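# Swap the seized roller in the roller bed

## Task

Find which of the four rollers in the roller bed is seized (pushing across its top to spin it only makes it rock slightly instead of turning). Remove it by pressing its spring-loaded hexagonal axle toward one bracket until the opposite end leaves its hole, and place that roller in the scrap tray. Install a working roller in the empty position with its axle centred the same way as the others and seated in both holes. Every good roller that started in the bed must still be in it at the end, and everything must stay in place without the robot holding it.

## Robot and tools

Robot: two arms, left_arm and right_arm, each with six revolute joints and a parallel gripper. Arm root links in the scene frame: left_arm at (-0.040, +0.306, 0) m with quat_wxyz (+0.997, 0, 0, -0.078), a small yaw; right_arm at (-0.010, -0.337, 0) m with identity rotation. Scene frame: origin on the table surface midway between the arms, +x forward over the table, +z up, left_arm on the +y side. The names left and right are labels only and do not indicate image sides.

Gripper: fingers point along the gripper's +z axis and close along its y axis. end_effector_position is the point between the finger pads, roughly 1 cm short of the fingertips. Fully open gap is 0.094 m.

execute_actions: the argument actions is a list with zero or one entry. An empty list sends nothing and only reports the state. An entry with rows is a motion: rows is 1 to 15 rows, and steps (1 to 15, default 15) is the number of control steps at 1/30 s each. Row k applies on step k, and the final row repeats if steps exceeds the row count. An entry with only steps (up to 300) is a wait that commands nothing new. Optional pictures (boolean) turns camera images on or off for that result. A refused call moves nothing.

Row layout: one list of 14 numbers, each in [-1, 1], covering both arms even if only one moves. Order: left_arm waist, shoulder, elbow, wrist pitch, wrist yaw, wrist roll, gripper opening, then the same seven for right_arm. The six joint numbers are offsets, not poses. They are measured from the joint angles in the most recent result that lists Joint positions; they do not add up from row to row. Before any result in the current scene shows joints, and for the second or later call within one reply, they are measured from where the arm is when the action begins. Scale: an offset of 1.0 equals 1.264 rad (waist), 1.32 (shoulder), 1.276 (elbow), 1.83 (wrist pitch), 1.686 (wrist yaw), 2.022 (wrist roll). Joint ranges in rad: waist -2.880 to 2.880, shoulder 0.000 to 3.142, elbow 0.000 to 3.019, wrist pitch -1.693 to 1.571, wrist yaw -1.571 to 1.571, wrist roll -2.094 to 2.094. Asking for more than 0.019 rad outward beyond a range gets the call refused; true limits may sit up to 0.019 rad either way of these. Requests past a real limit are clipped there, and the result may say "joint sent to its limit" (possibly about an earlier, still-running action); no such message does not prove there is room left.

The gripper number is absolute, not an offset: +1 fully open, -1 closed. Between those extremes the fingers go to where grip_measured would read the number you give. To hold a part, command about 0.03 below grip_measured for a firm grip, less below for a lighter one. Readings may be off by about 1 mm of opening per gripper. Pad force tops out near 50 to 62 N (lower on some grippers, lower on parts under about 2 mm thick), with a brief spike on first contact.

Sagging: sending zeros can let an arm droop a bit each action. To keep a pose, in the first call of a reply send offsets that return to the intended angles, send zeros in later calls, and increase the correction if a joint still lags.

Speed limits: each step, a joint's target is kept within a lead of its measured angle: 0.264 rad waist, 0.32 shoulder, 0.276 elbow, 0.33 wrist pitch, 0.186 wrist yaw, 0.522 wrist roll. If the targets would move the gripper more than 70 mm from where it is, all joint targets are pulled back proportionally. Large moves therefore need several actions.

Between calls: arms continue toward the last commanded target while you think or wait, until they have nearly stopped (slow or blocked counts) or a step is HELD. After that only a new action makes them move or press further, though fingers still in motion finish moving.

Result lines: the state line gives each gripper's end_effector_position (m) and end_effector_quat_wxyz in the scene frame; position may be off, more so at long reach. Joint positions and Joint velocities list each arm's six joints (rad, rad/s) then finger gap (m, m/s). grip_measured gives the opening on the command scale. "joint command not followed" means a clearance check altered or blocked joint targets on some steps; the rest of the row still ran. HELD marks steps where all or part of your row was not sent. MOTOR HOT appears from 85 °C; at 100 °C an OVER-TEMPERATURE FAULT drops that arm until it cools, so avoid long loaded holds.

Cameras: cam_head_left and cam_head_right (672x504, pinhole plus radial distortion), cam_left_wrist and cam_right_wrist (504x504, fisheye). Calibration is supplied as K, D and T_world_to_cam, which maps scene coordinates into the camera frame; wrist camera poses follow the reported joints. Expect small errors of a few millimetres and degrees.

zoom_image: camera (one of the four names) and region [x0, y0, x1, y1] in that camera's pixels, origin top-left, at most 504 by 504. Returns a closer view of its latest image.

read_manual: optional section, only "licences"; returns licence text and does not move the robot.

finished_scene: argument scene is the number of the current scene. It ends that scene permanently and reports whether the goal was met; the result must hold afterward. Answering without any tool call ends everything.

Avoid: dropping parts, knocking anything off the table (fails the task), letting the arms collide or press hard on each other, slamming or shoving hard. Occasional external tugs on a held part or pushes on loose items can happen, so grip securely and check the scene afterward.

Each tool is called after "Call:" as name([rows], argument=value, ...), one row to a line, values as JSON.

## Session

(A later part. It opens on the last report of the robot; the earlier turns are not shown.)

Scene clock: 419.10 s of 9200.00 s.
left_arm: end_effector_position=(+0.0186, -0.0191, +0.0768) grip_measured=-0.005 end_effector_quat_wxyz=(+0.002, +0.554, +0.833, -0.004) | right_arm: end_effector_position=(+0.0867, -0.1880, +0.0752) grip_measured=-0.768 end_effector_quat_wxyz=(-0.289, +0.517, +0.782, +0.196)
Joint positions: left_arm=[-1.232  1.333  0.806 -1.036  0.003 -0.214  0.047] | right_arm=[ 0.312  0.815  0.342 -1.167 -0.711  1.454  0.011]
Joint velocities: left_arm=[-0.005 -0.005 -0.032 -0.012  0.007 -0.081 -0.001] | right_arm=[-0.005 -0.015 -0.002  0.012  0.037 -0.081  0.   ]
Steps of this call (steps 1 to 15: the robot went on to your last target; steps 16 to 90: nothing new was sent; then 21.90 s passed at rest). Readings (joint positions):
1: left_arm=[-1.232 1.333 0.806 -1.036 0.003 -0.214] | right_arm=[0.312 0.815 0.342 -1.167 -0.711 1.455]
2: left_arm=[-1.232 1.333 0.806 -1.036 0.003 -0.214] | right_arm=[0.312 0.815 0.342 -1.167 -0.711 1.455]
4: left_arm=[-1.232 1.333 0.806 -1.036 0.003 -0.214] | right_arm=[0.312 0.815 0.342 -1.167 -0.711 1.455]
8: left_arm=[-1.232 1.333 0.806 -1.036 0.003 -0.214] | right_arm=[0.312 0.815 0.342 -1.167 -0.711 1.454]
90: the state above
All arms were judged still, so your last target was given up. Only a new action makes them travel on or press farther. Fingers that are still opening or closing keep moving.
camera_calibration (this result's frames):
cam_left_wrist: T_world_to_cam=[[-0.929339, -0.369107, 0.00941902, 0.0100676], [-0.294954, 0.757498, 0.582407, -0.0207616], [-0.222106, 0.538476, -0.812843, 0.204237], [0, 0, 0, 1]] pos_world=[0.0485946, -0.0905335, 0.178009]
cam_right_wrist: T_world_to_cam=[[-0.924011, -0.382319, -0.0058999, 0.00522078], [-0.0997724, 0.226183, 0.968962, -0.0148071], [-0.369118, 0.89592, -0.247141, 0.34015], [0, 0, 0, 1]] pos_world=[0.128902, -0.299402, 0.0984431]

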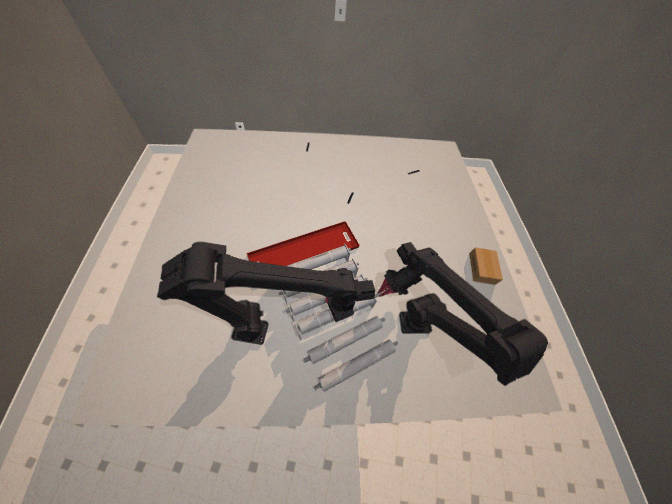

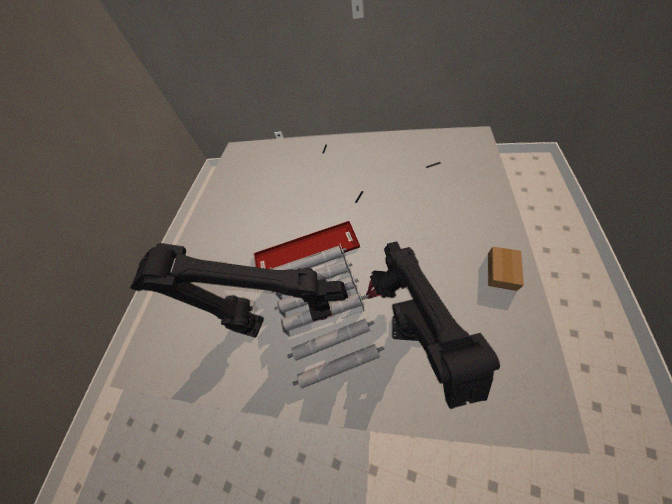

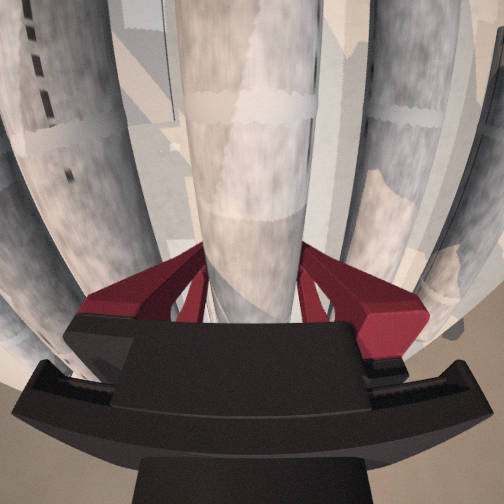

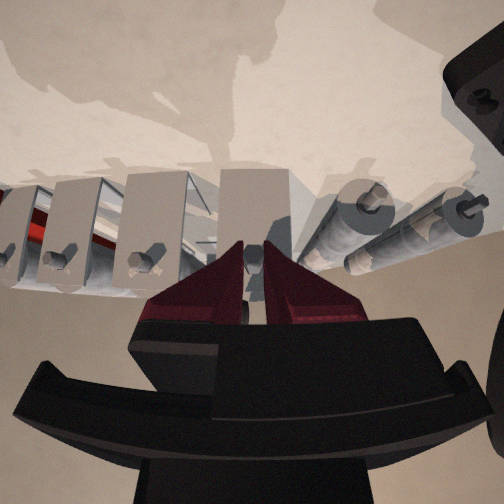

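Call:
execute_actions([
  {"rows":[[0.002,0,0.05,-0.01,0.002,0.002,-0.06,-0.02,0.01,0.01,0,0.01,0,-0.82],[0.004,0.003,0.06,-0.018,0.004,0.003,-0.06,-0.02,0.01,0.01,0,0.01,0,-0.82],[0.005,0.006,0.07,-0.026,0.005,0.004,-0.06,-0.02,0.01,0.01,0,0.01,0,-0.82],[0.006,0.009,0.08,-0.034,0.007,0.005,-0.06,-0.02,0.01,0.01,0,0.01,0,-0.82],[0.008,0.012,0.09,-0.042,0.008,0.006,-0.06,-0.02,0.01,0.01,0,0.01,0,-0.82],[0.009,0.015,0.098,-0.05,0.01,0.007,-0.06,-0.02,0.01,0.01,0,0.01,0,-0.82],[0.011,0.018,0.106,-0.058,0.011,0.008,-0.06,-0.02,0.01,0.01,0,0.01,0,-0.82],[0.012,0.021,0.114,-0.066,0.013,0.009,-0.06,-0.02,0.01,0.01,0,0.01,0,-0.82],[0.013,0.024,0.122,-0.074,0.014,0.01,-0.06,-0.02,0.01,0.01,0,0.01,0,-0.82],[0.015,0.027,0.13,-0.082,0.016,0.011,-0.06,-0.02,0.01,0.01,0,0.01,0,-0.82],[0.016,0.03,0.137,-0.09,0.017,0.012,-0.06,-0.02,0.01,0.01,0,0.01,0,-0.82],[0.017,0.033,0.144,-0.097,0.018,0.012,-0.06,-0.02,0.01,0.01,0,0.01,0,-0.82]],"steps":15},
])

Call:
execute_actions([
  {"steps":20},
])

Scene clock: 436.13 s of 9200.00 s.
left_arm: end_effector_position=(+0.0190, -0.0193, +0.0925) grip_measured=-0.005 end_effector_quat_wxyz=(-0.049, +0.553, +0.831, +0.031) | right_arm: end_effector_position=(+0.0876, -0.1881, +0.0734) grip_measured=-0.768 end_effector_quat_wxyz=(-0.290, +0.518, +0.781, +0.194)
Joint positions: left_arm=[-1.22   1.391  0.905 -1.197  0.025 -0.2    0.047] | right_arm=[ 0.31   0.828  0.342 -1.16  -0.71   1.454  0.011]
Joint velocities: left_arm=[-0.005  0.024  0.042 -0.071  0.007  0.022 -0.001] | right_arm=[ 0.005  0.015 -0.007 -0.002  0.037  0.007 -0.   ]
Steps of this call (steps 1 to 90: nothing new was sent; then 13.53 s passed at rest; steps 91 to 105: all 15 steps of this action). Readings (joint positions):
91: left_arm=[-1.232 1.333 0.807 -1.036 0.003 -0.214] | right_arm=[0.311 0.815 0.342 -1.167 -0.712 1.454]
92: left_arm=[-1.232 1.336 0.809 -1.039 0.003 -0.214] | right_arm=[0.311 0.816 0.342 -1.167 -0.713 1.454]
94: left_arm=[-1.232 1.345 0.822 -1.059 0.004 -0.214] | right_arm=[0.310 0.816 0.342 -1.166 -0.713 1.454]
98: left_arm=[-1.228 1.366 0.858 -1.118 0.014 -0.211] | right_arm=[0.310 0.820 0.342 -1.164 -0.712 1.454]
105: the state above
camera_calibration (this result's frames):
cam_left_wrist: T_world_to_cam=[[-0.929361, -0.36907, 0.00866859, 0.0102342], [-0.265876, 0.685428, 0.677863, -0.0404203], [-0.256121, 0.627675, -0.735137, 0.212382], [0, 0, 0, 1]] pos_world=[0.0531601, -0.101825, 0.183441]
cam_right_wrist: T_world_to_cam=[[-0.924421, -0.381372, -0.0000735671, 0.00582737], [-0.0947098, 0.229384, 0.968717, -0.012793], [-0.369425, 0.89551, -0.248167, 0.340146], [0, 0, 0, 1]] pos_world=[0.129834, -0.299447, 0.0968061]

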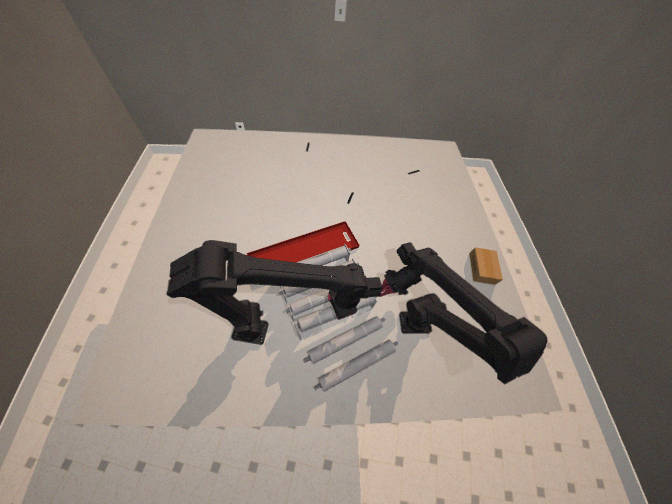

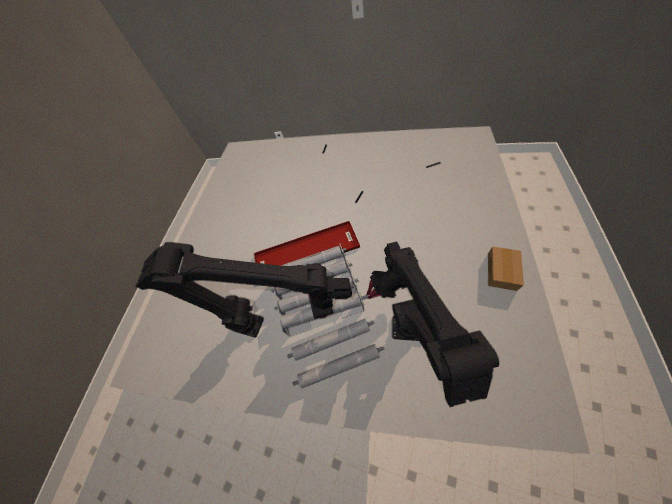

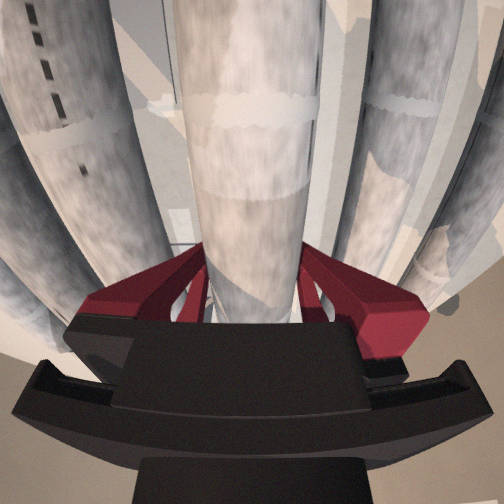

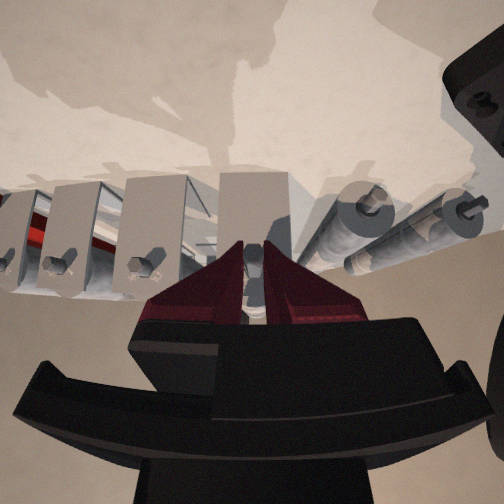

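Scene clock: 436.80 s of 9200.00 s.
left_arm: end_effector_position=(+0.0189, -0.0193, +0.0926) grip_measured=-0.005 end_effector_quat_wxyz=(-0.049, +0.554, +0.831, +0.031) | right_arm: end_effector_position=(+0.0876, -0.1881, +0.0734) grip_measured=-0.768 end_effector_quat_wxyz=(-0.290, +0.518, +0.781, +0.194)
Joint positions: left_arm=[-1.22   1.392  0.906 -1.199  0.025 -0.199  0.047] | right_arm=[ 0.31   0.828  0.342 -1.16  -0.71   1.454  0.011]
Joint velocities: left_arm=[ 0.005 -0.015 -0.012  0.002 -0.037 -0.11  -0.   ] | right_arm=[-0.015 -0.005  0.007  0.007  0.022 -0.022  0.001]
Steps of this call (steps 1 to 15: the robot went on to your last target; steps 16 to 20: nothing new was sent). Readings (joint positions):
1: left_arm=[-1.220 1.392 0.906 -1.199 0.025 -0.199] | right_arm=[0.310 0.828 0.342 -1.160 -0.710 1.454]
2: left_arm=[-1.220 1.392 0.906 -1.199 0.025 -0.199] | right_arm=[0.310 0.828 0.342 -1.160 -0.710 1.454]
4: left_arm=[-1.220 1.392 0.906 -1.199 0.025 -0.199] | right_arm=[0.310 0.828 0.342 -1.160 -0.710 1.454]
8: left_arm=[-1.220 1.392 0.906 -1.199 0.025 -0.199] | right_arm=[0.310 0.828 0.342 -1.160 -0.710 1.454]
20: the state above
All arms were judged still, so your last target was given up. Only a new action makes them travel on or press farther. Fingers that are still opening or closing keep moving.
camera_calibration (this result's frames):
cam_left_wrist: T_world_to_cam=[[-0.929619, -0.368415, 0.0089212, 0.010161], [-0.264929, 0.68493, 0.678737, -0.04055], [-0.256167, 0.628603, -0.734327, 0.212352], [0, 0, 0, 1]] pos_world=[0.0531007, -0.101968, 0.183368]
cam_right_wrist: T_world_to_cam=[[-0.924421, -0.381372, -0.0000735671, 0.00582737], [-0.0947098, 0.229384, 0.968717, -0.012793], [-0.369425, 0.89551, -0.248167, 0.340146], [0, 0, 0, 1]] pos_world=[0.129834, -0.299447, 0.0968061]

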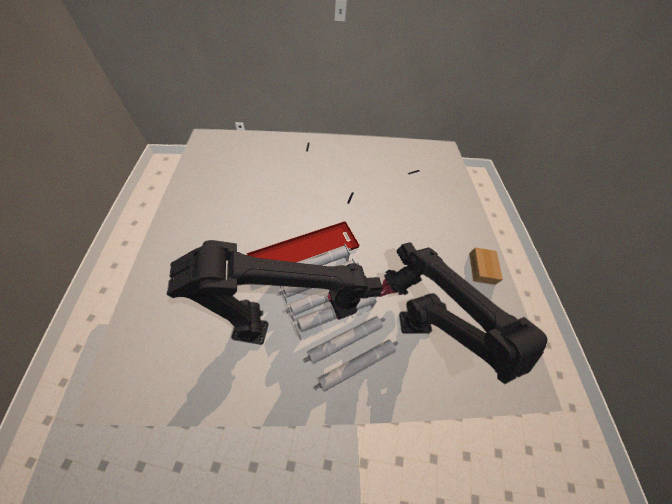

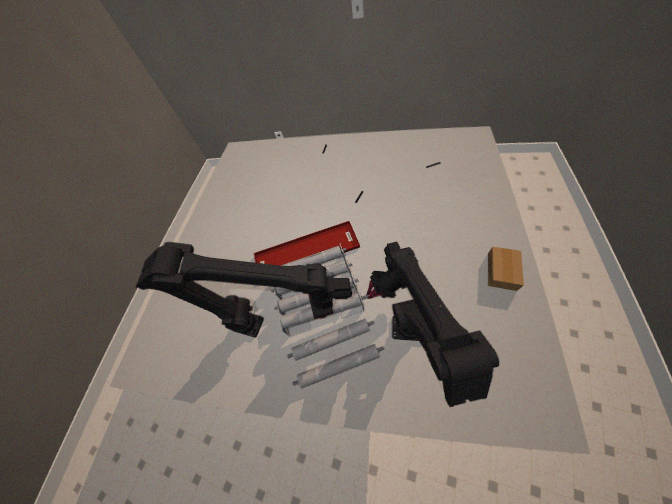

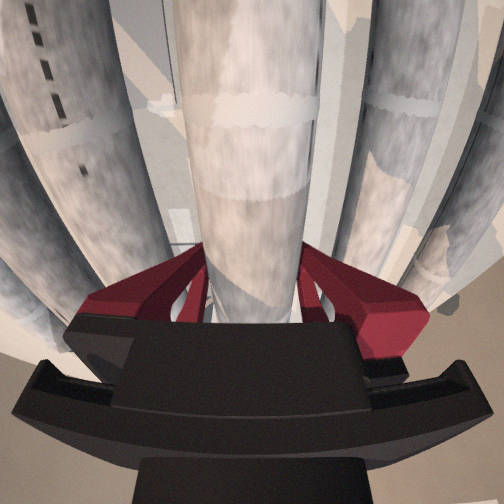

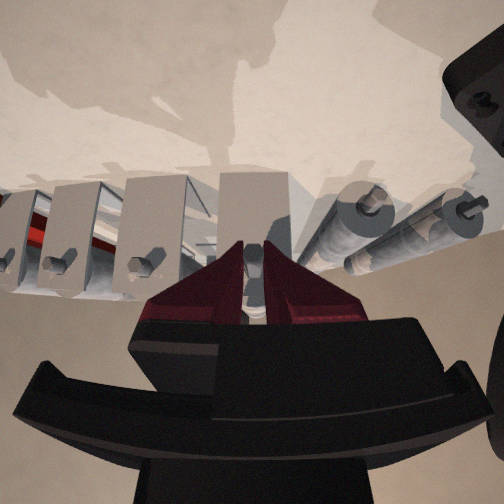

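Call:
execute_actions([
  {"rows":[[0.007,-0.01,0.065,-0.008,0.003,0.006,-0.06,-0.01,0,0.01,0,0,0,-0.79],[0.007,-0.01,0.065,-0.008,0.003,0.006,-0.06,0,0,0.01,0,0,0,-0.775],[0.007,-0.01,0.065,-0.008,0.003,0.006,-0.06,0,0,0.01,0,0,0,-0.76],[0.007,-0.01,0.065,-0.008,0.003,0.006,-0.06,0,0,0.01,0,0,0,-0.74],[0.007,-0.01,0.065,-0.008,0.003,0.006,-0.06,0,0,0.01,0,0,0,-0.6],[0.008,-0.008,0.072,-0.014,0.004,0.007,-0.06,-0.01,0,0.01,0,0,0,-0.4],[0.009,-0.005,0.079,-0.02,0.005,0.008,-0.06,-0.02,0,0.01,0,0,0,-0.4],[0.009,-0.002,0.086,-0.026,0.006,0.008,-0.06,-0.03,0,0.01,0,0,0,-0.4],[0.01,0.001,0.093,-0.032,0.007,0.009,-0.06,-0.04,0,0.01,0,0,0,-0.4],[0.011,0.004,0.1,-0.039,0.008,0.009,-0.06,-0.04,0,0.01,0,0,0,-0.4],[0.012,0.006,0.107,-0.046,0.009,0.01,-0.06,-0.04,0,0.01,0,0,0,-0.4],[0.012,0.008,0.112,-0.052,0.01,0.01,-0.06,-0.04,0,0.01,0,0,0,-0.4]],"steps":15},
])

Scene clock: 449.10 s of 9200.00 s.
left_arm: end_effector_position=(+0.0184, -0.0204, +0.1054) grip_measured=-0.005 end_effector_quat_wxyz=(-0.074, +0.550, +0.830, +0.047) | right_arm: end_effector_position=(+0.0935, -0.1919, +0.0735) grip_measured=-0.402 end_effector_quat_wxyz=(-0.287, +0.533, +0.770, +0.200)
Joint positions: left_arm=[-1.215  1.416  0.962 -1.287  0.039 -0.198  0.047] | right_arm=[ 0.271  0.828  0.342 -1.159 -0.711  1.454  0.028]
Joint velocities: left_arm=[-0.005  0.024  0.037 -0.056  0.051 -0.095  0.   ] | right_arm=[ 0.005 -0.005  0.007 -0.022 -0.007  0.081 -0.001]
Steps of this call (steps 1 to 90: nothing new was sent; then 8.80 s passed at rest; steps 91 to 105: all 15 steps of this action). Readings (joint positions):
91: left_arm=[-1.220 1.393 0.906 -1.199 0.025 -0.199] | right_arm=[0.310 0.828 0.342 -1.159 -0.711 1.454]
92: left_arm=[-1.220 1.393 0.906 -1.199 0.025 -0.199] | right_arm=[0.310 0.828 0.342 -1.159 -0.711 1.454]
94: left_arm=[-1.220 1.393 0.906 -1.199 0.025 -0.199] | right_arm=[0.310 0.828 0.342 -1.159 -0.711 1.454]
98: left_arm=[-1.219 1.393 0.917 -1.223 0.029 -0.199] | right_arm=[0.305 0.828 0.342 -1.159 -0.711 1.454]
105: the state above
camera_calibration (this result's frames):
cam_left_wrist: T_world_to_cam=[[-0.927246, -0.374271, 0.0116452, 0.00865192], [-0.251818, 0.646286, 0.720348, -0.0540798], [-0.277131, 0.665008, -0.693515, 0.219203], [0, 0, 0, 1]] pos_world=[0.0551522, -0.107582, 0.190876]
cam_right_wrist: T_world_to_cam=[[-0.93885, -0.344326, -0.000926224, 0.0183813], [-0.0859341, 0.231704, 0.968983, -0.0118672], [-0.333432, 0.909809, -0.247124, 0.34507], [0, 0, 0, 1]] pos_world=[0.131295, -0.304869, 0.0967912]

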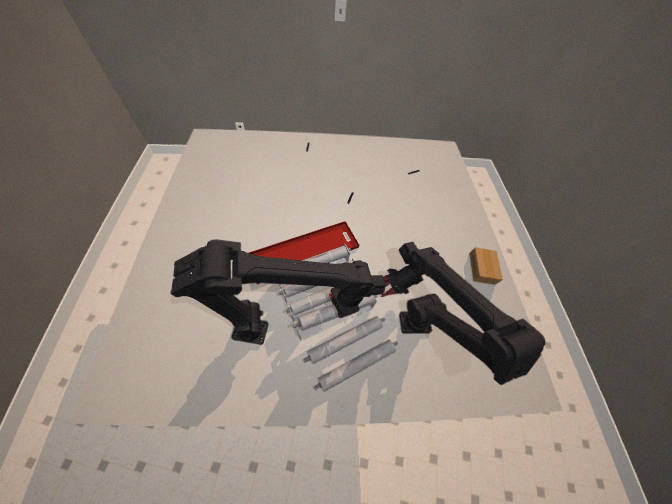

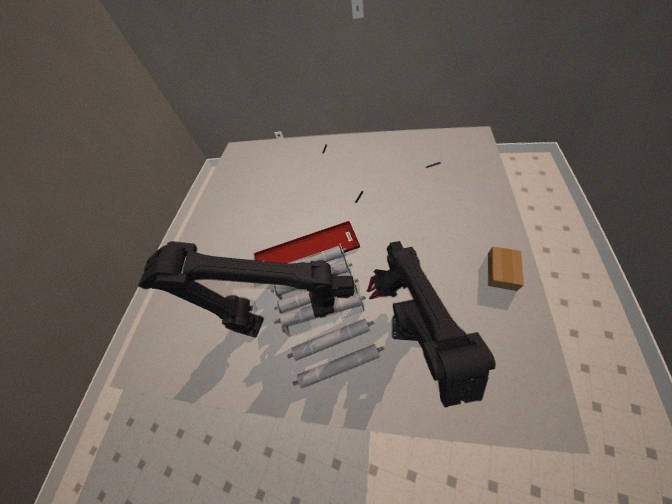

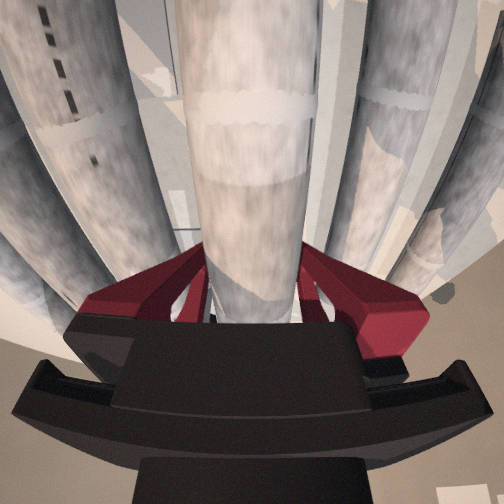

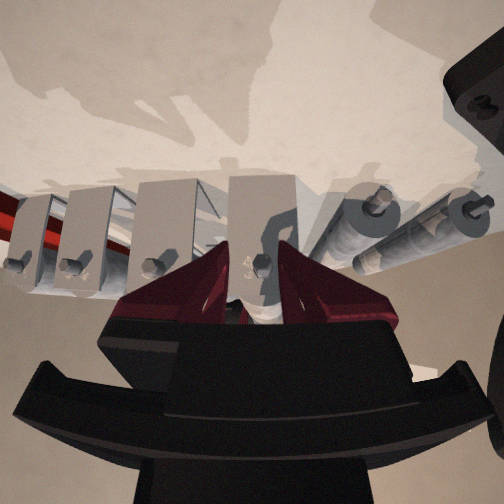

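Call:
execute_actions([
  {"rows":[[-0.004,-0.025,0.03,-0.006,0,-0.004,-0.06,0,0,0.01,0,0,0,-0.4],[-0.007,-0.032,0.022,-0.007,0,-0.006,-0.06,0,0,0.01,0,0,0,-0.4],[-0.008,-0.037,0.018,-0.007,0,-0.008,-0.06,0,0,0.01,0,0,0,-0.4],[-0.009,-0.042,0.014,-0.008,0,-0.008,-0.06,0,0,0.01,0,0,0,-0.4],[-0.01,-0.047,0.01,-0.008,0,-0.009,-0.06,0,0,0.01,0,0,0,-0.4],[-0.012,-0.052,0.005,-0.009,0,-0.01,-0.06,0,0,0.01,0,0,0,-0.4],[-0.013,-0.057,0.001,-0.01,0,-0.01,-0.06,0,0,0.01,0,0,0,-0.4],[-0.014,-0.062,-0.003,-0.01,0,-0.011,-0.06,0,0,0.01,0,0,0,-0.4],[-0.015,-0.067,-0.008,-0.011,0,-0.011,-0.06,0,0,0.01,0,0,0,-0.4],[-0.016,-0.072,-0.012,-0.012,0,-0.012,-0.06,0,0,0.01,0,0,0,-0.4],[-0.018,-0.077,-0.016,-0.012,0,-0.012,-0.06,0,0,0.01,0,0,0,-0.4],[-0.019,-0.081,-0.02,-0.013,0,-0.012,-0.06,0,0,0.01,0,0,0,-0.4]],"steps":15},
])

Scene clock: 466.27 s of 9200.00 s.
left_arm: end_effector_position=(+0.0098, -0.0007, +0.1090) grip_measured=-0.005 end_effector_quat_wxyz=(-0.073, +0.552, +0.829, +0.047) | right_arm: end_effector_position=(+0.0935, -0.1919, +0.0735) grip_measured=-0.402 end_effector_quat_wxyz=(-0.287, +0.533, +0.770, +0.200)
Joint positions: left_arm=[-1.23   1.356  0.912 -1.296  0.039 -0.208  0.047] | right_arm=[ 0.271  0.828  0.342 -1.159 -0.711  1.454  0.028]
Joint velocities: left_arm=[-0.024 -0.112 -0.046 -0.037 -0.081  0.051 -0.   ] | right_arm=[-0.015 -0.005  0.002  0.012  0.007 -0.066 -0.   ]
Steps of this call (steps 1 to 15: the robot went on to your last target; steps 16 to 90: nothing new was sent; then 13.67 s passed at rest; steps 91 to 105: all 15 steps of this action). Readings (joint positions):
91: left_arm=[-1.215 1.418 0.963 -1.289 0.039 -0.198] | right_arm=[0.271 0.828 0.342 -1.159 -0.711 1.454]
92: left_arm=[-1.215 1.418 0.963 -1.289 0.039 -0.198] | right_arm=[0.271 0.828 0.342 -1.159 -0.711 1.454]
94: left_arm=[-1.216 1.417 0.962 -1.289 0.039 -0.199] | right_arm=[0.271 0.828 0.342 -1.159 -0.711 1.454]
98: left_arm=[-1.219 1.405 0.948 -1.289 0.039 -0.202] | right_arm=[0.271 0.828 0.342 -1.159 -0.711 1.454]
105: the state above
camera_calibration (this result's frames):
cam_left_wrist: T_world_to_cam=[[-0.929166, -0.369517, 0.0104254, 0.00820263], [-0.249914, 0.648702, 0.718839, -0.0714258], [-0.272386, 0.665315, -0.695099, 0.206256], [0, 0, 0, 1]] pos_world=[0.0459526, -0.0878604, 0.194627]
cam_right_wrist: T_world_to_cam=[[-0.93885, -0.344326, -0.000926224, 0.0183813], [-0.0859341, 0.231704, 0.968983, -0.0118672], [-0.333432, 0.909809, -0.247124, 0.34507], [0, 0, 0, 1]] pos_world=[0.131295, -0.304869, 0.0967912]

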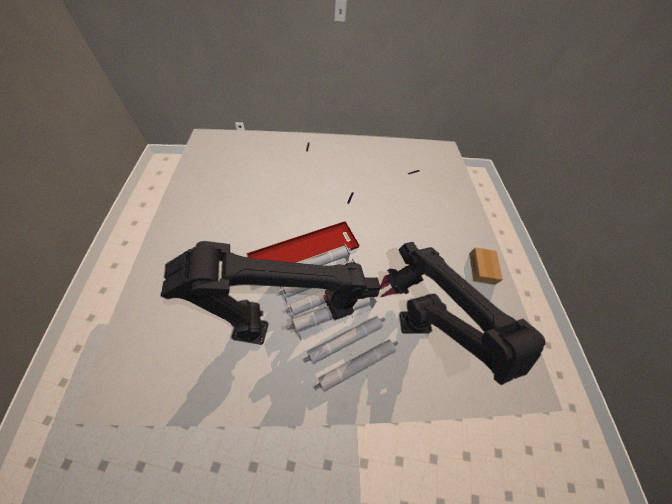

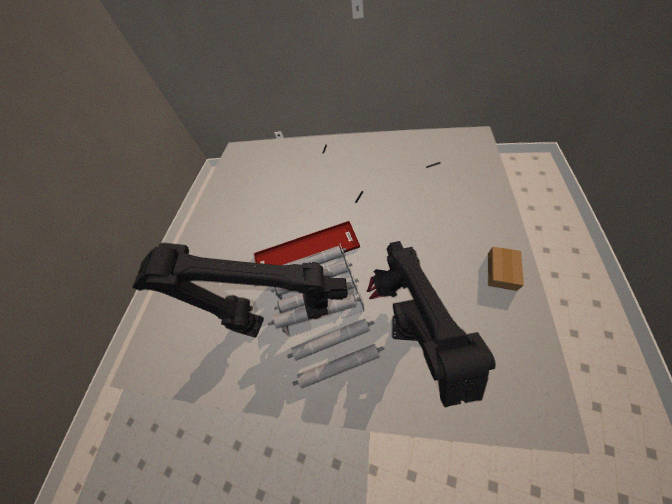

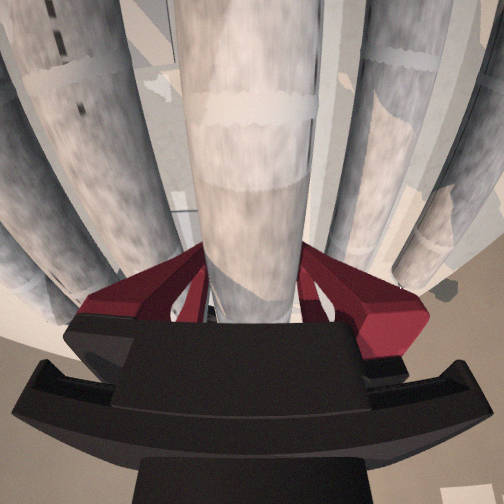

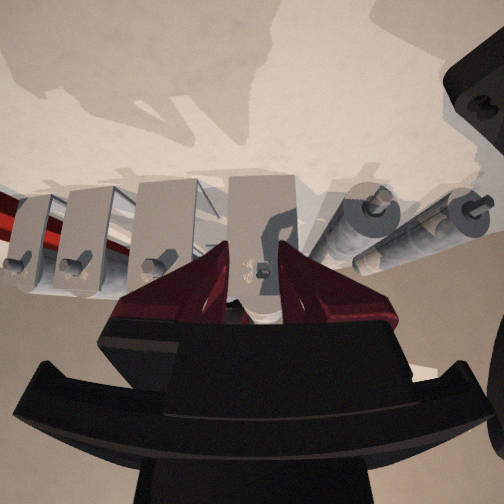

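Call:
execute_actions([
  {"rows":[[-0.008,-0.04,0.02,-0.007,0,-0.006,-0.06,0,0,0.01,0,0,0,-0.4],[-0.009,-0.045,0.016,-0.007,0,-0.007,-0.06,0,0,0.01,0,0,0,-0.4],[-0.01,-0.05,0.012,-0.008,0,-0.008,-0.06,0,0,0.01,0,0,0,-0.4],[-0.011,-0.055,0.008,-0.009,0,-0.009,-0.06,0,0,0.01,0,0,0,-0.4],[-0.012,-0.06,0.008,-0.012,0,-0.009,-0.06,0,0,0.01,0,0,0,-0.4],[-0.012,-0.065,0.008,-0.016,0,-0.009,-0.06,0,0,0.01,0,0,0,-0.4]],"steps":15},
])

Scene clock: 476.00 s of 9200.00 s.
left_arm: end_effector_position=(+0.0063, +0.0064, +0.1187) grip_measured=-0.005 end_effector_quat_wxyz=(-0.065, +0.555, +0.828, +0.040) | right_arm: end_effector_position=(+0.0935, -0.1919, +0.0735) grip_measured=-0.402 end_effector_quat_wxyz=(-0.287, +0.533, +0.770, +0.200)
Joint positions: left_arm=[-1.237  1.309  0.899 -1.309  0.039 -0.209  0.047] | right_arm=[ 0.271  0.828  0.342 -1.159 -0.711  1.454  0.028]
Joint velocities: left_arm=[-0.005 -0.005  0.007  0.002  0.081  0.022 -0.001] | right_arm=[ 0.015  0.005  0.002 -0.002 -0.037 -0.051 -0.   ]
Steps of this call (steps 1 to 15: the robot went on to your last target; steps 16 to 90: nothing new was sent; then 6.23 s passed at rest; steps 91 to 105: all 15 steps of this action). Readings (joint positions):
91: left_arm=[-1.231 1.351 0.912 -1.297 0.039 -0.208] | right_arm=[0.271 0.828 0.342 -1.159 -0.711 1.454]
92: left_arm=[-1.231 1.351 0.912 -1.297 0.039 -0.208] | right_arm=[0.271 0.828 0.342 -1.159 -0.711 1.454]
94: left_arm=[-1.232 1.347 0.909 -1.297 0.039 -0.208] | right_arm=[0.271 0.828 0.342 -1.159 -0.711 1.454]
98: left_arm=[-1.235 1.325 0.900 -1.304 0.039 -0.209] | right_arm=[0.271 0.828 0.342 -1.159 -0.711 1.454]
105: the state above
camera_calibration (this result's frames):
cam_left_wrist: T_world_to_cam=[[-0.93118, -0.364288, 0.014087, 0.00707209], [-0.249149, 0.664125, 0.704885, -0.082309], [-0.266136, 0.652865, -0.709182, 0.209018], [0, 0, 0, 1]] pos_world=[0.0417056, -0.0792211, 0.206151]
cam_right_wrist: T_world_to_cam=[[-0.93885, -0.344326, -0.000926224, 0.0183813], [-0.0859341, 0.231704, 0.968983, -0.0118672], [-0.333432, 0.909809, -0.247124, 0.34507], [0, 0, 0, 1]] pos_world=[0.131295, -0.304869, 0.0967912]

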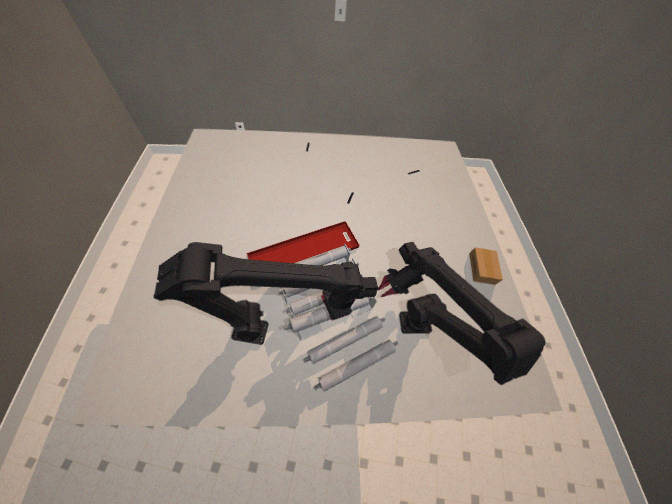

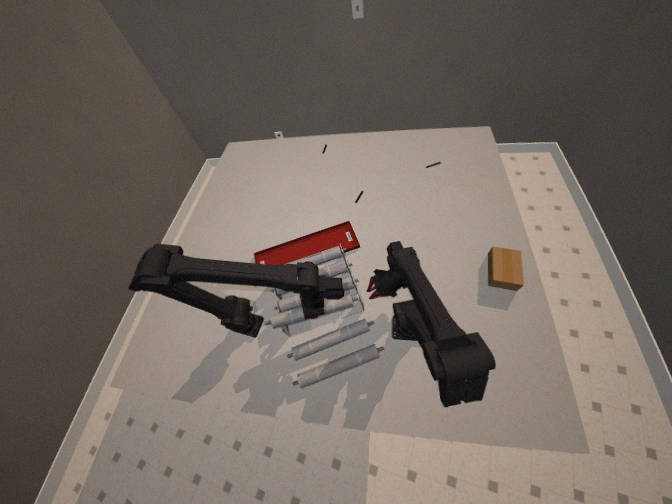

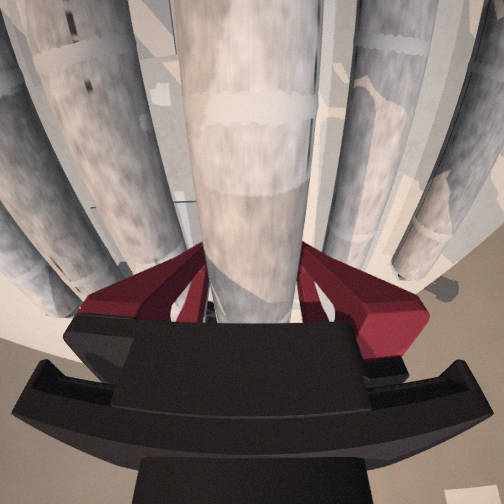

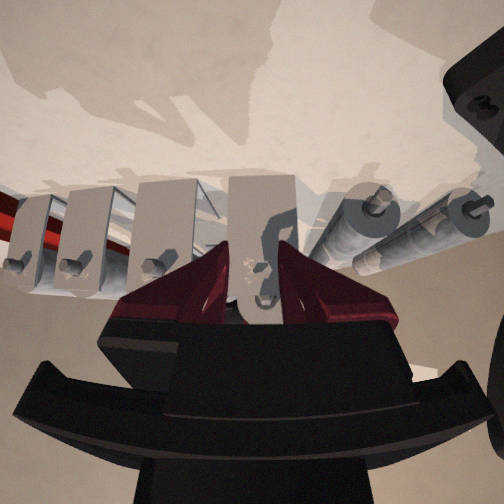

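Call:
execute_actions([
  {"rows":[[0,-0.04,0.04,0,0,0,-0.06,0,0,0.01,0,0,0,-0.4],[0,-0.05,0.04,0,-0.004,0,-0.06,0,0,0.01,0,0,0,-0.4],[0,-0.062,0.04,0,-0.007,0,-0.06,0,0,0.01,0,0,0,-0.4],[0,-0.074,0.04,0,-0.01,0,-0.06,0,0,0.01,0,0,0,-0.4],[0,-0.086,0.04,0,-0.013,0,-0.06,0,0,0.01,0,0,0,-0.4],[0,-0.098,0.04,0,-0.016,0,-0.06,0,0,0.01,0,0,0,-0.4],[0,-0.11,0.04,0,-0.019,0,-0.06,0,0,0.01,0,0,0,-0.4],[0,-0.122,0.04,0,-0.022,0,-0.06,0,0,0.01,0,0,0,-0.4],[0,-0.132,0.04,0,-0.025,0,-0.06,0,0,0.01,0,0,0,-0.4],[0,-0.14,0.04,0,-0.025,0,-0.06,0,0,0.01,0,0,0,-0.4],[0,-0.146,0.04,0,-0.025,0,-0.06,0,0,0.01,0,0,0,-0.4]],"steps":15},
], pictures=false)

Call:
execute_actions([
  {"rows":[[0.01,-0.015,0.06,0,0,0.01,-0.06,0,0,0.01,0,0,0,-0.4],[0.02,-0.015,0.065,0,0,0.02,-0.06,0,0,0.01,0,0,0,-0.4],[0.035,-0.015,0.067,0,0,0.03,-0.06,0,0,0.01,0,0,0,-0.4],[0.05,-0.013,0.07,0,0,0.04,-0.06,0,0,0.01,0,0,0,-0.4],[0.07,-0.01,0.073,0,0,0.052,-0.06,0,0,0.01,0,0,0,-0.4],[0.09,-0.007,0.076,0,0,0.065,-0.06,0,0,0.01,0,0,0,-0.4],[0.11,-0.004,0.08,0,0,0.078,-0.06,0,0,0.01,0,0,0,-0.4],[0.13,0,0.084,0,0,0.09,-0.06,0,0,0.01,0,0,0,-0.4],[0.15,0.004,0.088,0,0,0.103,-0.06,0,0,0.01,0,0,0,-0.4],[0.17,0.008,0.092,0,0,0.115,-0.06,0,0,0.01,0,0,0,-0.4],[0.19,0.012,0.096,0,0,0.128,-0.06,0,0,0.01,0,0,0,-0.4],[0.21,0.016,0.1,0,0,0.14,-0.06,0,0,0.01,0,0,0,-0.4],[0.23,0.02,0.104,0,0,0.153,-0.06,0,0,0.01,0,0,0,-0.4],[0.25,0.024,0.108,0,0,0.165,-0.06,0,0,0.01,0,0,0,-0.4],[0.27,0.028,0.112,0,0,0.178,-0.06,0,0,0.01,0,0,0,-0.4]],"steps":15},
], pictures=false)

Call:
execute_actions([
  {"steps":12},
])

Scene clock: 501.03 s of 9200.00 s.
left_arm: end_effector_position=(+0.0126, +0.0098, +0.1679) grip_measured=-0.005 end_effector_quat_wxyz=(+0.010, +0.558, +0.830, -0.010) | right_arm: end_effector_position=(+0.0935, -0.1919, +0.0735) grip_measured=-0.402 end_effector_quat_wxyz=(-0.287, +0.533, +0.770, +0.200)
Joint positions: left_arm=[-1.237  1.134  0.899 -1.309 -0.001 -0.21   0.047] | right_arm=[ 0.271  0.828  0.342 -1.159 -0.711  1.454  0.028]
Joint velocities: left_arm=[-0.015 -0.122 -0.022  0.007 -0.066 -0.022 -0.   ] | right_arm=[ 0.024 -0.015 -0.007  0.007  0.007 -0.037 -0.001]
Steps of this call (steps 1 to 15: the robot went on to your last target; steps 16 to 90: nothing new was sent; then 21.53 s passed at rest; steps 91 to 105: all 15 steps of this action). Readings (joint positions):
91: left_arm=[-1.237 1.309 0.899 -1.309 0.039 -0.210] | right_arm=[0.271 0.828 0.342 -1.159 -0.711 1.454]
92: left_arm=[-1.237 1.308 0.899 -1.309 0.037 -0.209] | right_arm=[0.271 0.828 0.342 -1.159 -0.711 1.454]
94: left_arm=[-1.237 1.298 0.899 -1.309 0.029 -0.209] | right_arm=[0.271 0.828 0.342 -1.159 -0.711 1.454]
98: left_arm=[-1.237 1.242 0.899 -1.309 0.009 -0.210] | right_arm=[0.271 0.828 0.342 -1.159 -0.711 1.454]
105: the state above

Scene clock: 501.53 s of 9200.00 s.
left_arm: end_effector_position=(+0.1059, +0.0208, +0.1764) grip_measured=-0.005 end_effector_quat_wxyz=(+0.017, +0.535, +0.845, -0.010) | right_arm: end_effector_position=(+0.0935, -0.1919, +0.0735) grip_measured=-0.402 end_effector_quat_wxyz=(-0.287, +0.533, +0.770, +0.200)
Joint positions: left_arm=[-0.939  1.175  0.953 -1.309  0.001  0.034  0.047] | right_arm=[ 0.271  0.828  0.342 -1.159 -0.711  1.454  0.028]
Joint velocities: left_arm=[ 0.718  0.171  0.139 -0.002  0.066  0.725  0.001] | right_arm=[-0.005 -0.015 -0.017 -0.002  0.007  0.066 -0.001]
Steps of this call (steps 1 to 15: all 15 steps of this action). Readings (joint positions):
1: left_arm=[-1.236 1.132 0.900 -1.309 -0.001 -0.209] | right_arm=[0.271 0.828 0.342 -1.159 -0.711 1.454]
2: left_arm=[-1.235 1.132 0.900 -1.309 -0.001 -0.205] | right_arm=[0.271 0.828 0.342 -1.159 -0.711 1.454]
4: left_arm=[-1.221 1.132 0.900 -1.309 0.001 -0.187] | right_arm=[0.271 0.828 0.342 -1.159 -0.711 1.454]
8: left_arm=[-1.137 1.137 0.909 -1.309 0.003 -0.121] | right_arm=[0.271 0.828 0.342 -1.159 -0.711 1.454]
15: the state above

Scene clock: 501.93 s of 9200.00 s.
left_arm: end_effector_position=(+0.1232, +0.0258, +0.1761) grip_measured=-0.005 end_effector_quat_wxyz=(+0.017, +0.553, +0.833, -0.006) | right_arm: end_effector_position=(+0.0935, -0.1919, +0.0735) grip_measured=-0.402 end_effector_quat_wxyz=(-0.287, +0.533, +0.770, +0.200)
Joint positions: left_arm=[-0.888  1.189  0.963 -1.309 -0.004  0.127  0.047] | right_arm=[ 0.271  0.828  0.342 -1.159 -0.711  1.454  0.028]
Joint velocities: left_arm=[ 0.005 -0.005 -0.002 -0.012  0.022  0.037  0.001] | right_arm=[-0.005  0.005 -0.007 -0.017  0.022 -0.022  0.001]
Steps of this call (steps 1 to 12: the robot went on to your last target). Readings (joint positions):
1: left_arm=[-0.917 1.180 0.958 -1.309 -0.001 0.054] | right_arm=[0.271 0.828 0.342 -1.159 -0.711 1.454]
2: left_arm=[-0.900 1.185 0.961 -1.309 -0.004 0.069] | right_arm=[0.271 0.828 0.342 -1.159 -0.711 1.454]
4: left_arm=[-0.883 1.189 0.963 -1.309 -0.007 0.091] | right_arm=[0.271 0.828 0.342 -1.159 -0.711 1.454]
8: left_arm=[-0.886 1.189 0.963 -1.309 -0.005 0.117] | right_arm=[0.271 0.828 0.342 -1.159 -0.711 1.454]
12: the state above
camera_calibration (this result's frames):
cam_left_wrist: T_world_to_cam=[[-0.928323, -0.37174, -0.00495707, 0.125354], [-0.310549, 0.768045, 0.560059, -0.0761617], [-0.204389, 0.521455, -0.828438, 0.284949], [0, 0, 0, 1]] pos_world=[0.150957, -0.0434934, 0.279339]
cam_right_wrist: T_world_to_cam=[[-0.93885, -0.344326, -0.000926224, 0.0183813], [-0.0859341, 0.231704, 0.968983, -0.0118672], [-0.333432, 0.909809, -0.247124, 0.34507], [0, 0, 0, 1]] pos_world=[0.131295, -0.304869, 0.0967912]

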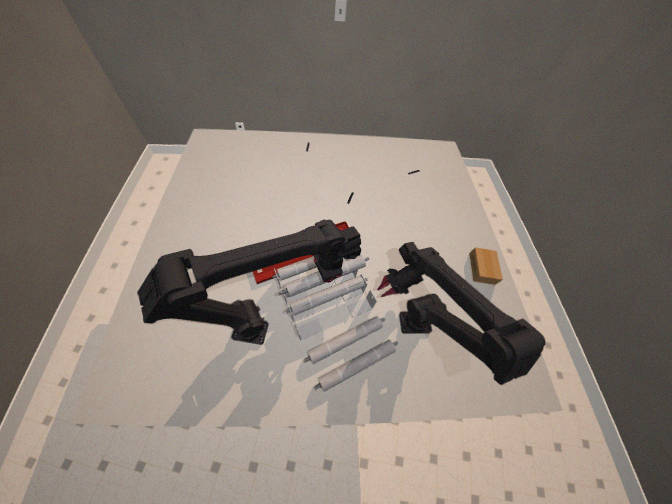

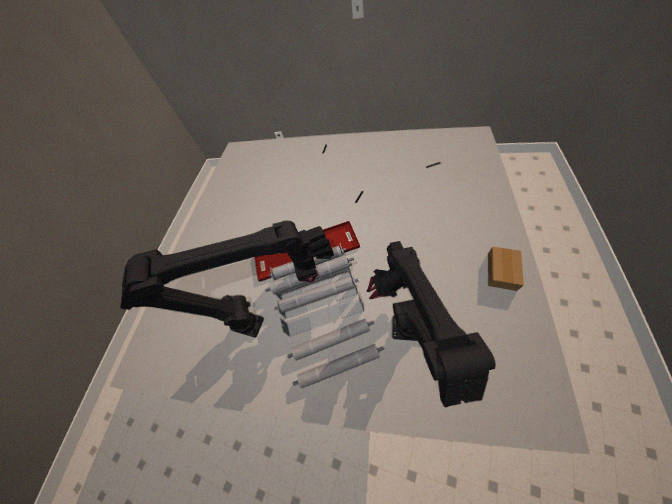

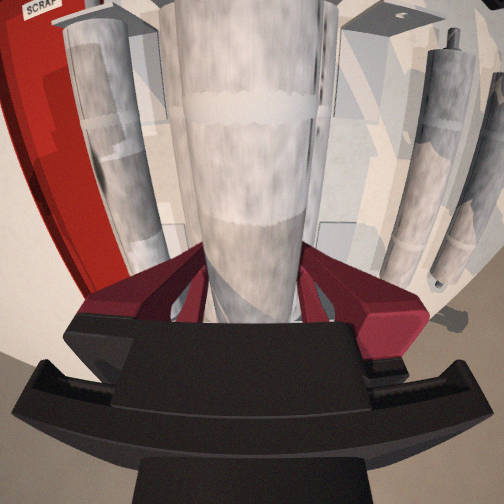

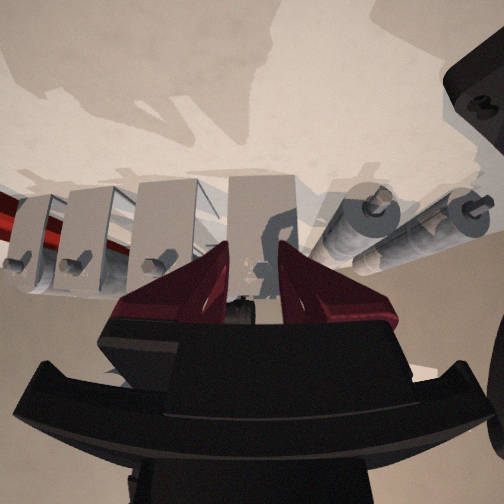

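Call:
execute_actions([
  {"rows":[[0.01,-0.012,0.065,0,0,0.015,-0.06,0,0,0.01,0,0,0,-0.4],[0.02,-0.008,0.068,0,0,0.025,-0.06,0,0,0.01,0,0,0,-0.4],[0.033,-0.003,0.072,0,0,0.035,-0.06,0,0,0.01,0,0,0,-0.4],[0.048,0.003,0.077,0,0,0.045,-0.06,0,0,0.01,0,0,0,-0.4],[0.064,0.01,0.082,0,0,0.057,-0.06,0,0,0.01,0,0,0,-0.4],[0.08,0.017,0.088,0,0,0.069,-0.06,0,0,0.01,0,0,0,-0.4],[0.097,0.024,0.093,0,0,0.08,-0.06,0,0,0.01,0,0,0,-0.4],[0.114,0.031,0.099,0,0,0.092,-0.06,0,0,0.01,0,0,0,-0.4],[0.131,0.038,0.104,0,0,0.104,-0.06,0,0,0.01,0,0,0,-0.4],[0.148,0.045,0.11,0,0,0.116,-0.06,0,0,0.01,0,0,0,-0.4],[0.165,0.052,0.115,0,0,0.128,-0.06,0,0,0.01,0,0,0,-0.4],[0.182,0.059,0.121,0,0,0.14,-0.06,0,0,0.01,0,0,0,-0.4],[0.199,0.066,0.126,0,0,0.152,-0.06,0,0,0.01,0,0,0,-0.4],[0.216,0.073,0.132,0,0,0.164,-0.06,0,0,0.01,0,0,0,-0.4],[0.233,0.08,0.137,0,0,0.176,-0.06,0,0,0.01,0,0,0,-0.4]],"steps":15},
], pictures=false)

Call:
execute_actions([
  {"rows":[[0.045,0.005,0.075,0.002,0,0.06,-0.06,0,0,0.01,0,0,0,-0.4],[0.062,0.012,0.08,0.004,0,0.07,-0.06,0,0,0.01,0,0,0,-0.4],[0.079,0.019,0.086,0.006,0,0.08,-0.06,0,0,0.01,0,0,0,-0.4],[0.096,0.026,0.091,0.008,0,0.09,-0.06,0,0,0.01,0,0,0,-0.4],[0.113,0.033,0.097,0.01,0,0.1,-0.06,0,0,0.01,0,0,0,-0.4],[0.13,0.04,0.102,0.012,0,0.11,-0.06,0,0,0.01,0,0,0,-0.4],[0.147,0.047,0.108,0.014,0,0.12,-0.06,0,0,0.01,0,0,0,-0.4],[0.162,0.054,0.113,0.016,0,0.128,-0.06,0,0,0.01,0,0,0,-0.4],[0.176,0.061,0.118,0.018,0,0.135,-0.06,0,0,0.01,0,0,0,-0.4],[0.188,0.067,0.123,0.02,0,0.141,-0.06,0,0,0.01,0,0,0,-0.4],[0.198,0.072,0.127,0.022,0,0.146,-0.06,0,0,0.01,0,0,0,-0.4],[0.207,0.077,0.13,0.022,0,0.148,-0.06,0,0,0.01,0,0,0,-0.4],[0.214,0.081,0.133,0.022,0,0.148,-0.06,0,0,0.01,0,0,0,-0.4],[0.219,0.084,0.134,0.022,0,0.148,-0.06,0,0,0.01,0,0,0,-0.4],[0.222,0.085,0.135,0.022,0,0.148,-0.06,0,0,0.01,0,0,0,-0.4]],"steps":15},
], pictures=false)

Call:
execute_actions([
  {"steps":12},
])

Scene clock: 526.47 s of 9200.00 s.
left_arm: end_effector_position=(+0.2117, +0.0526, +0.1731) grip_measured=-0.005 end_effector_quat_wxyz=(+0.006, +0.548, +0.836, +0.000) | right_arm: end_effector_position=(+0.0935, -0.1919, +0.0735) grip_measured=-0.402 end_effector_quat_wxyz=(-0.287, +0.533, +0.770, +0.200)
Joint positions: left_arm=[-0.632  1.297  1.047 -1.309 -0.002  0.371  0.047] | right_arm=[ 0.271  0.828  0.342 -1.159 -0.711  1.454  0.028]
Joint velocities: left_arm=[ 0.63   0.278  0.168 -0.022 -0.022  0.623  0.001] | right_arm=[ 0.005 -0.015 -0.002  0.002 -0.051 -0.037 -0.001]
Steps of this call (steps 1 to 30: the robot went on to your last target; steps 31 to 90: nothing new was sent; then 21.03 s passed at rest; steps 91 to 105: all 15 steps of this action). Readings (joint positions):
91: left_arm=[-0.888 1.189 0.963 -1.309 -0.004 0.135] | right_arm=[0.271 0.828 0.342 -1.159 -0.711 1.454]
92: left_arm=[-0.886 1.189 0.963 -1.309 -0.004 0.140] | right_arm=[0.271 0.828 0.342 -1.159 -0.711 1.454]
94: left_arm=[-0.873 1.192 0.965 -1.309 -0.003 0.158] | right_arm=[0.271 0.828 0.342 -1.159 -0.711 1.454]
98: left_arm=[-0.801 1.220 0.989 -1.309 -0.002 0.222] | right_arm=[0.271 0.828 0.342 -1.159 -0.711 1.454]
105: the state above

Scene clock: 526.97 s of 9200.00 s.
left_arm: end_effector_position=(+0.3111, +0.1086, +0.1607) grip_measured=-0.005 end_effector_quat_wxyz=(+0.005, +0.539, +0.842, +0.002) | right_arm: end_effector_position=(+0.0935, -0.1919, +0.0735) grip_measured=-0.402 end_effector_quat_wxyz=(-0.287, +0.533, +0.770, +0.200)
Joint positions: left_arm=[-0.356  1.426  1.139 -1.273 -0.003  0.626  0.047] | right_arm=[ 0.271  0.828  0.342 -1.159 -0.711  1.454  0.028]
Joint velocities: left_arm=[ 0.259  0.132  0.09   0.042 -0.081  0.139 -0.001] | right_arm=[ 0.005 -0.005 -0.017 -0.007  0.007  0.007 -0.   ]
Steps of this call (steps 1 to 15: all 15 steps of this action). Readings (joint positions):
1: left_arm=[-0.611 1.306 1.053 -1.309 -0.002 0.392] | right_arm=[0.271 0.828 0.342 -1.159 -0.711 1.454]
2: left_arm=[-0.591 1.315 1.059 -1.309 -0.003 0.412] | right_arm=[0.271 0.828 0.342 -1.159 -0.711 1.454]
4: left_arm=[-0.551 1.333 1.070 -1.306 -0.003 0.453] | right_arm=[0.271 0.828 0.342 -1.159 -0.711 1.454]
8: left_arm=[-0.471 1.370 1.096 -1.295 -0.002 0.534] | right_arm=[0.271 0.828 0.342 -1.159 -0.711 1.454]
15: the state above

Scene clock: 527.37 s of 9200.00 s.
left_arm: end_effector_position=(+0.3145, +0.1122, +0.1585) grip_measured=-0.005 end_effector_quat_wxyz=(+0.003, +0.545, +0.838, +0.002) | right_arm: end_effector_position=(+0.0935, -0.1919, +0.0735) grip_measured=-0.402 end_effector_quat_wxyz=(-0.287, +0.533, +0.770, +0.200)
Joint positions: left_arm=[-0.345  1.434  1.14  -1.271 -0.004  0.652  0.047] | right_arm=[ 0.271  0.828  0.342 -1.159 -0.711  1.454  0.028]
Joint velocities: left_arm=[-0.015  0.015  0.007  0.002  0.007 -0.037 -0.   ] | right_arm=[-0.015 -0.005 -0.002 -0.012  0.022 -0.051 -0.   ]
Steps of this call (steps 1 to 12: the robot went on to your last target). Readings (joint positions):
1: left_arm=[-0.349 1.431 1.140 -1.272 -0.004 0.631] | right_arm=[0.271 0.828 0.342 -1.159 -0.711 1.454]
2: left_arm=[-0.345 1.433 1.140 -1.271 -0.004 0.635] | right_arm=[0.271 0.828 0.342 -1.159 -0.711 1.454]
4: left_arm=[-0.344 1.434 1.140 -1.271 -0.004 0.641] | right_arm=[0.271 0.828 0.342 -1.159 -0.711 1.454]
8: left_arm=[-0.345 1.434 1.140 -1.271 -0.004 0.649] | right_arm=[0.271 0.828 0.342 -1.159 -0.711 1.454]
12: the state above
camera_calibration (this result's frames):
cam_left_wrist: T_world_to_cam=[[-0.921695, -0.387908, -0.00241823, 0.334292], [-0.315312, 0.745543, 0.587149, -0.0735195], [-0.225957, 0.541935, -0.809476, 0.265982], [0, 0, 0, 1]] pos_world=[0.345034, 0.0403419, 0.259281]
cam_right_wrist: T_world_to_cam=[[-0.93885, -0.344326, -0.000926224, 0.0183813], [-0.0859341, 0.231704, 0.968983, -0.0118672], [-0.333432, 0.909809, -0.247124, 0.34507], [0, 0, 0, 1]] pos_world=[0.131295, -0.304869, 0.0967912]

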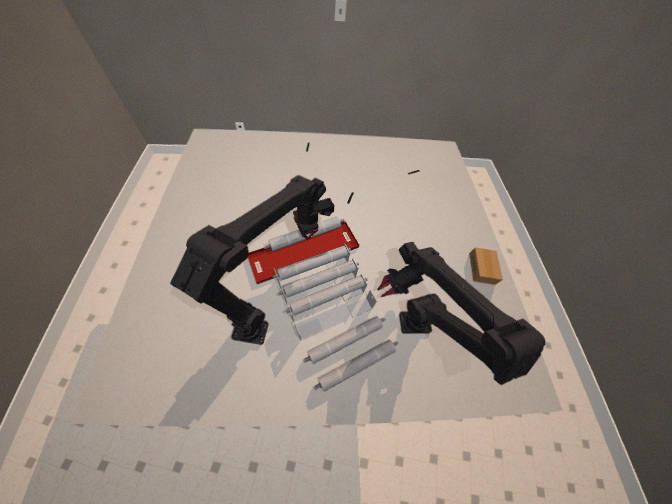

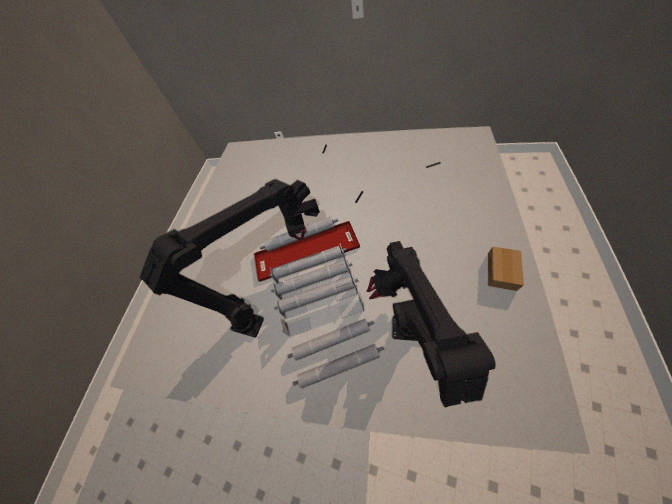

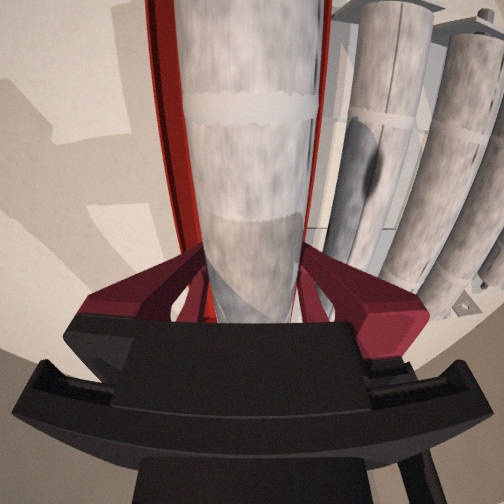

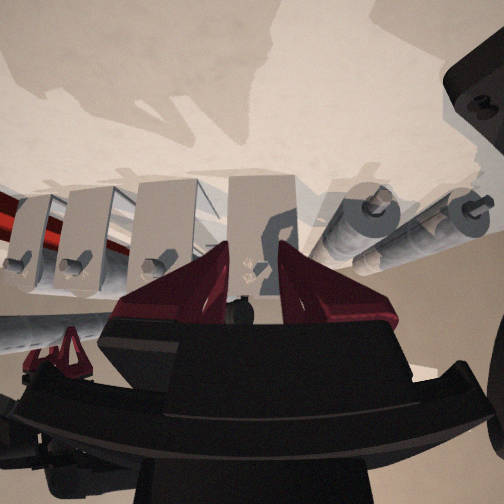

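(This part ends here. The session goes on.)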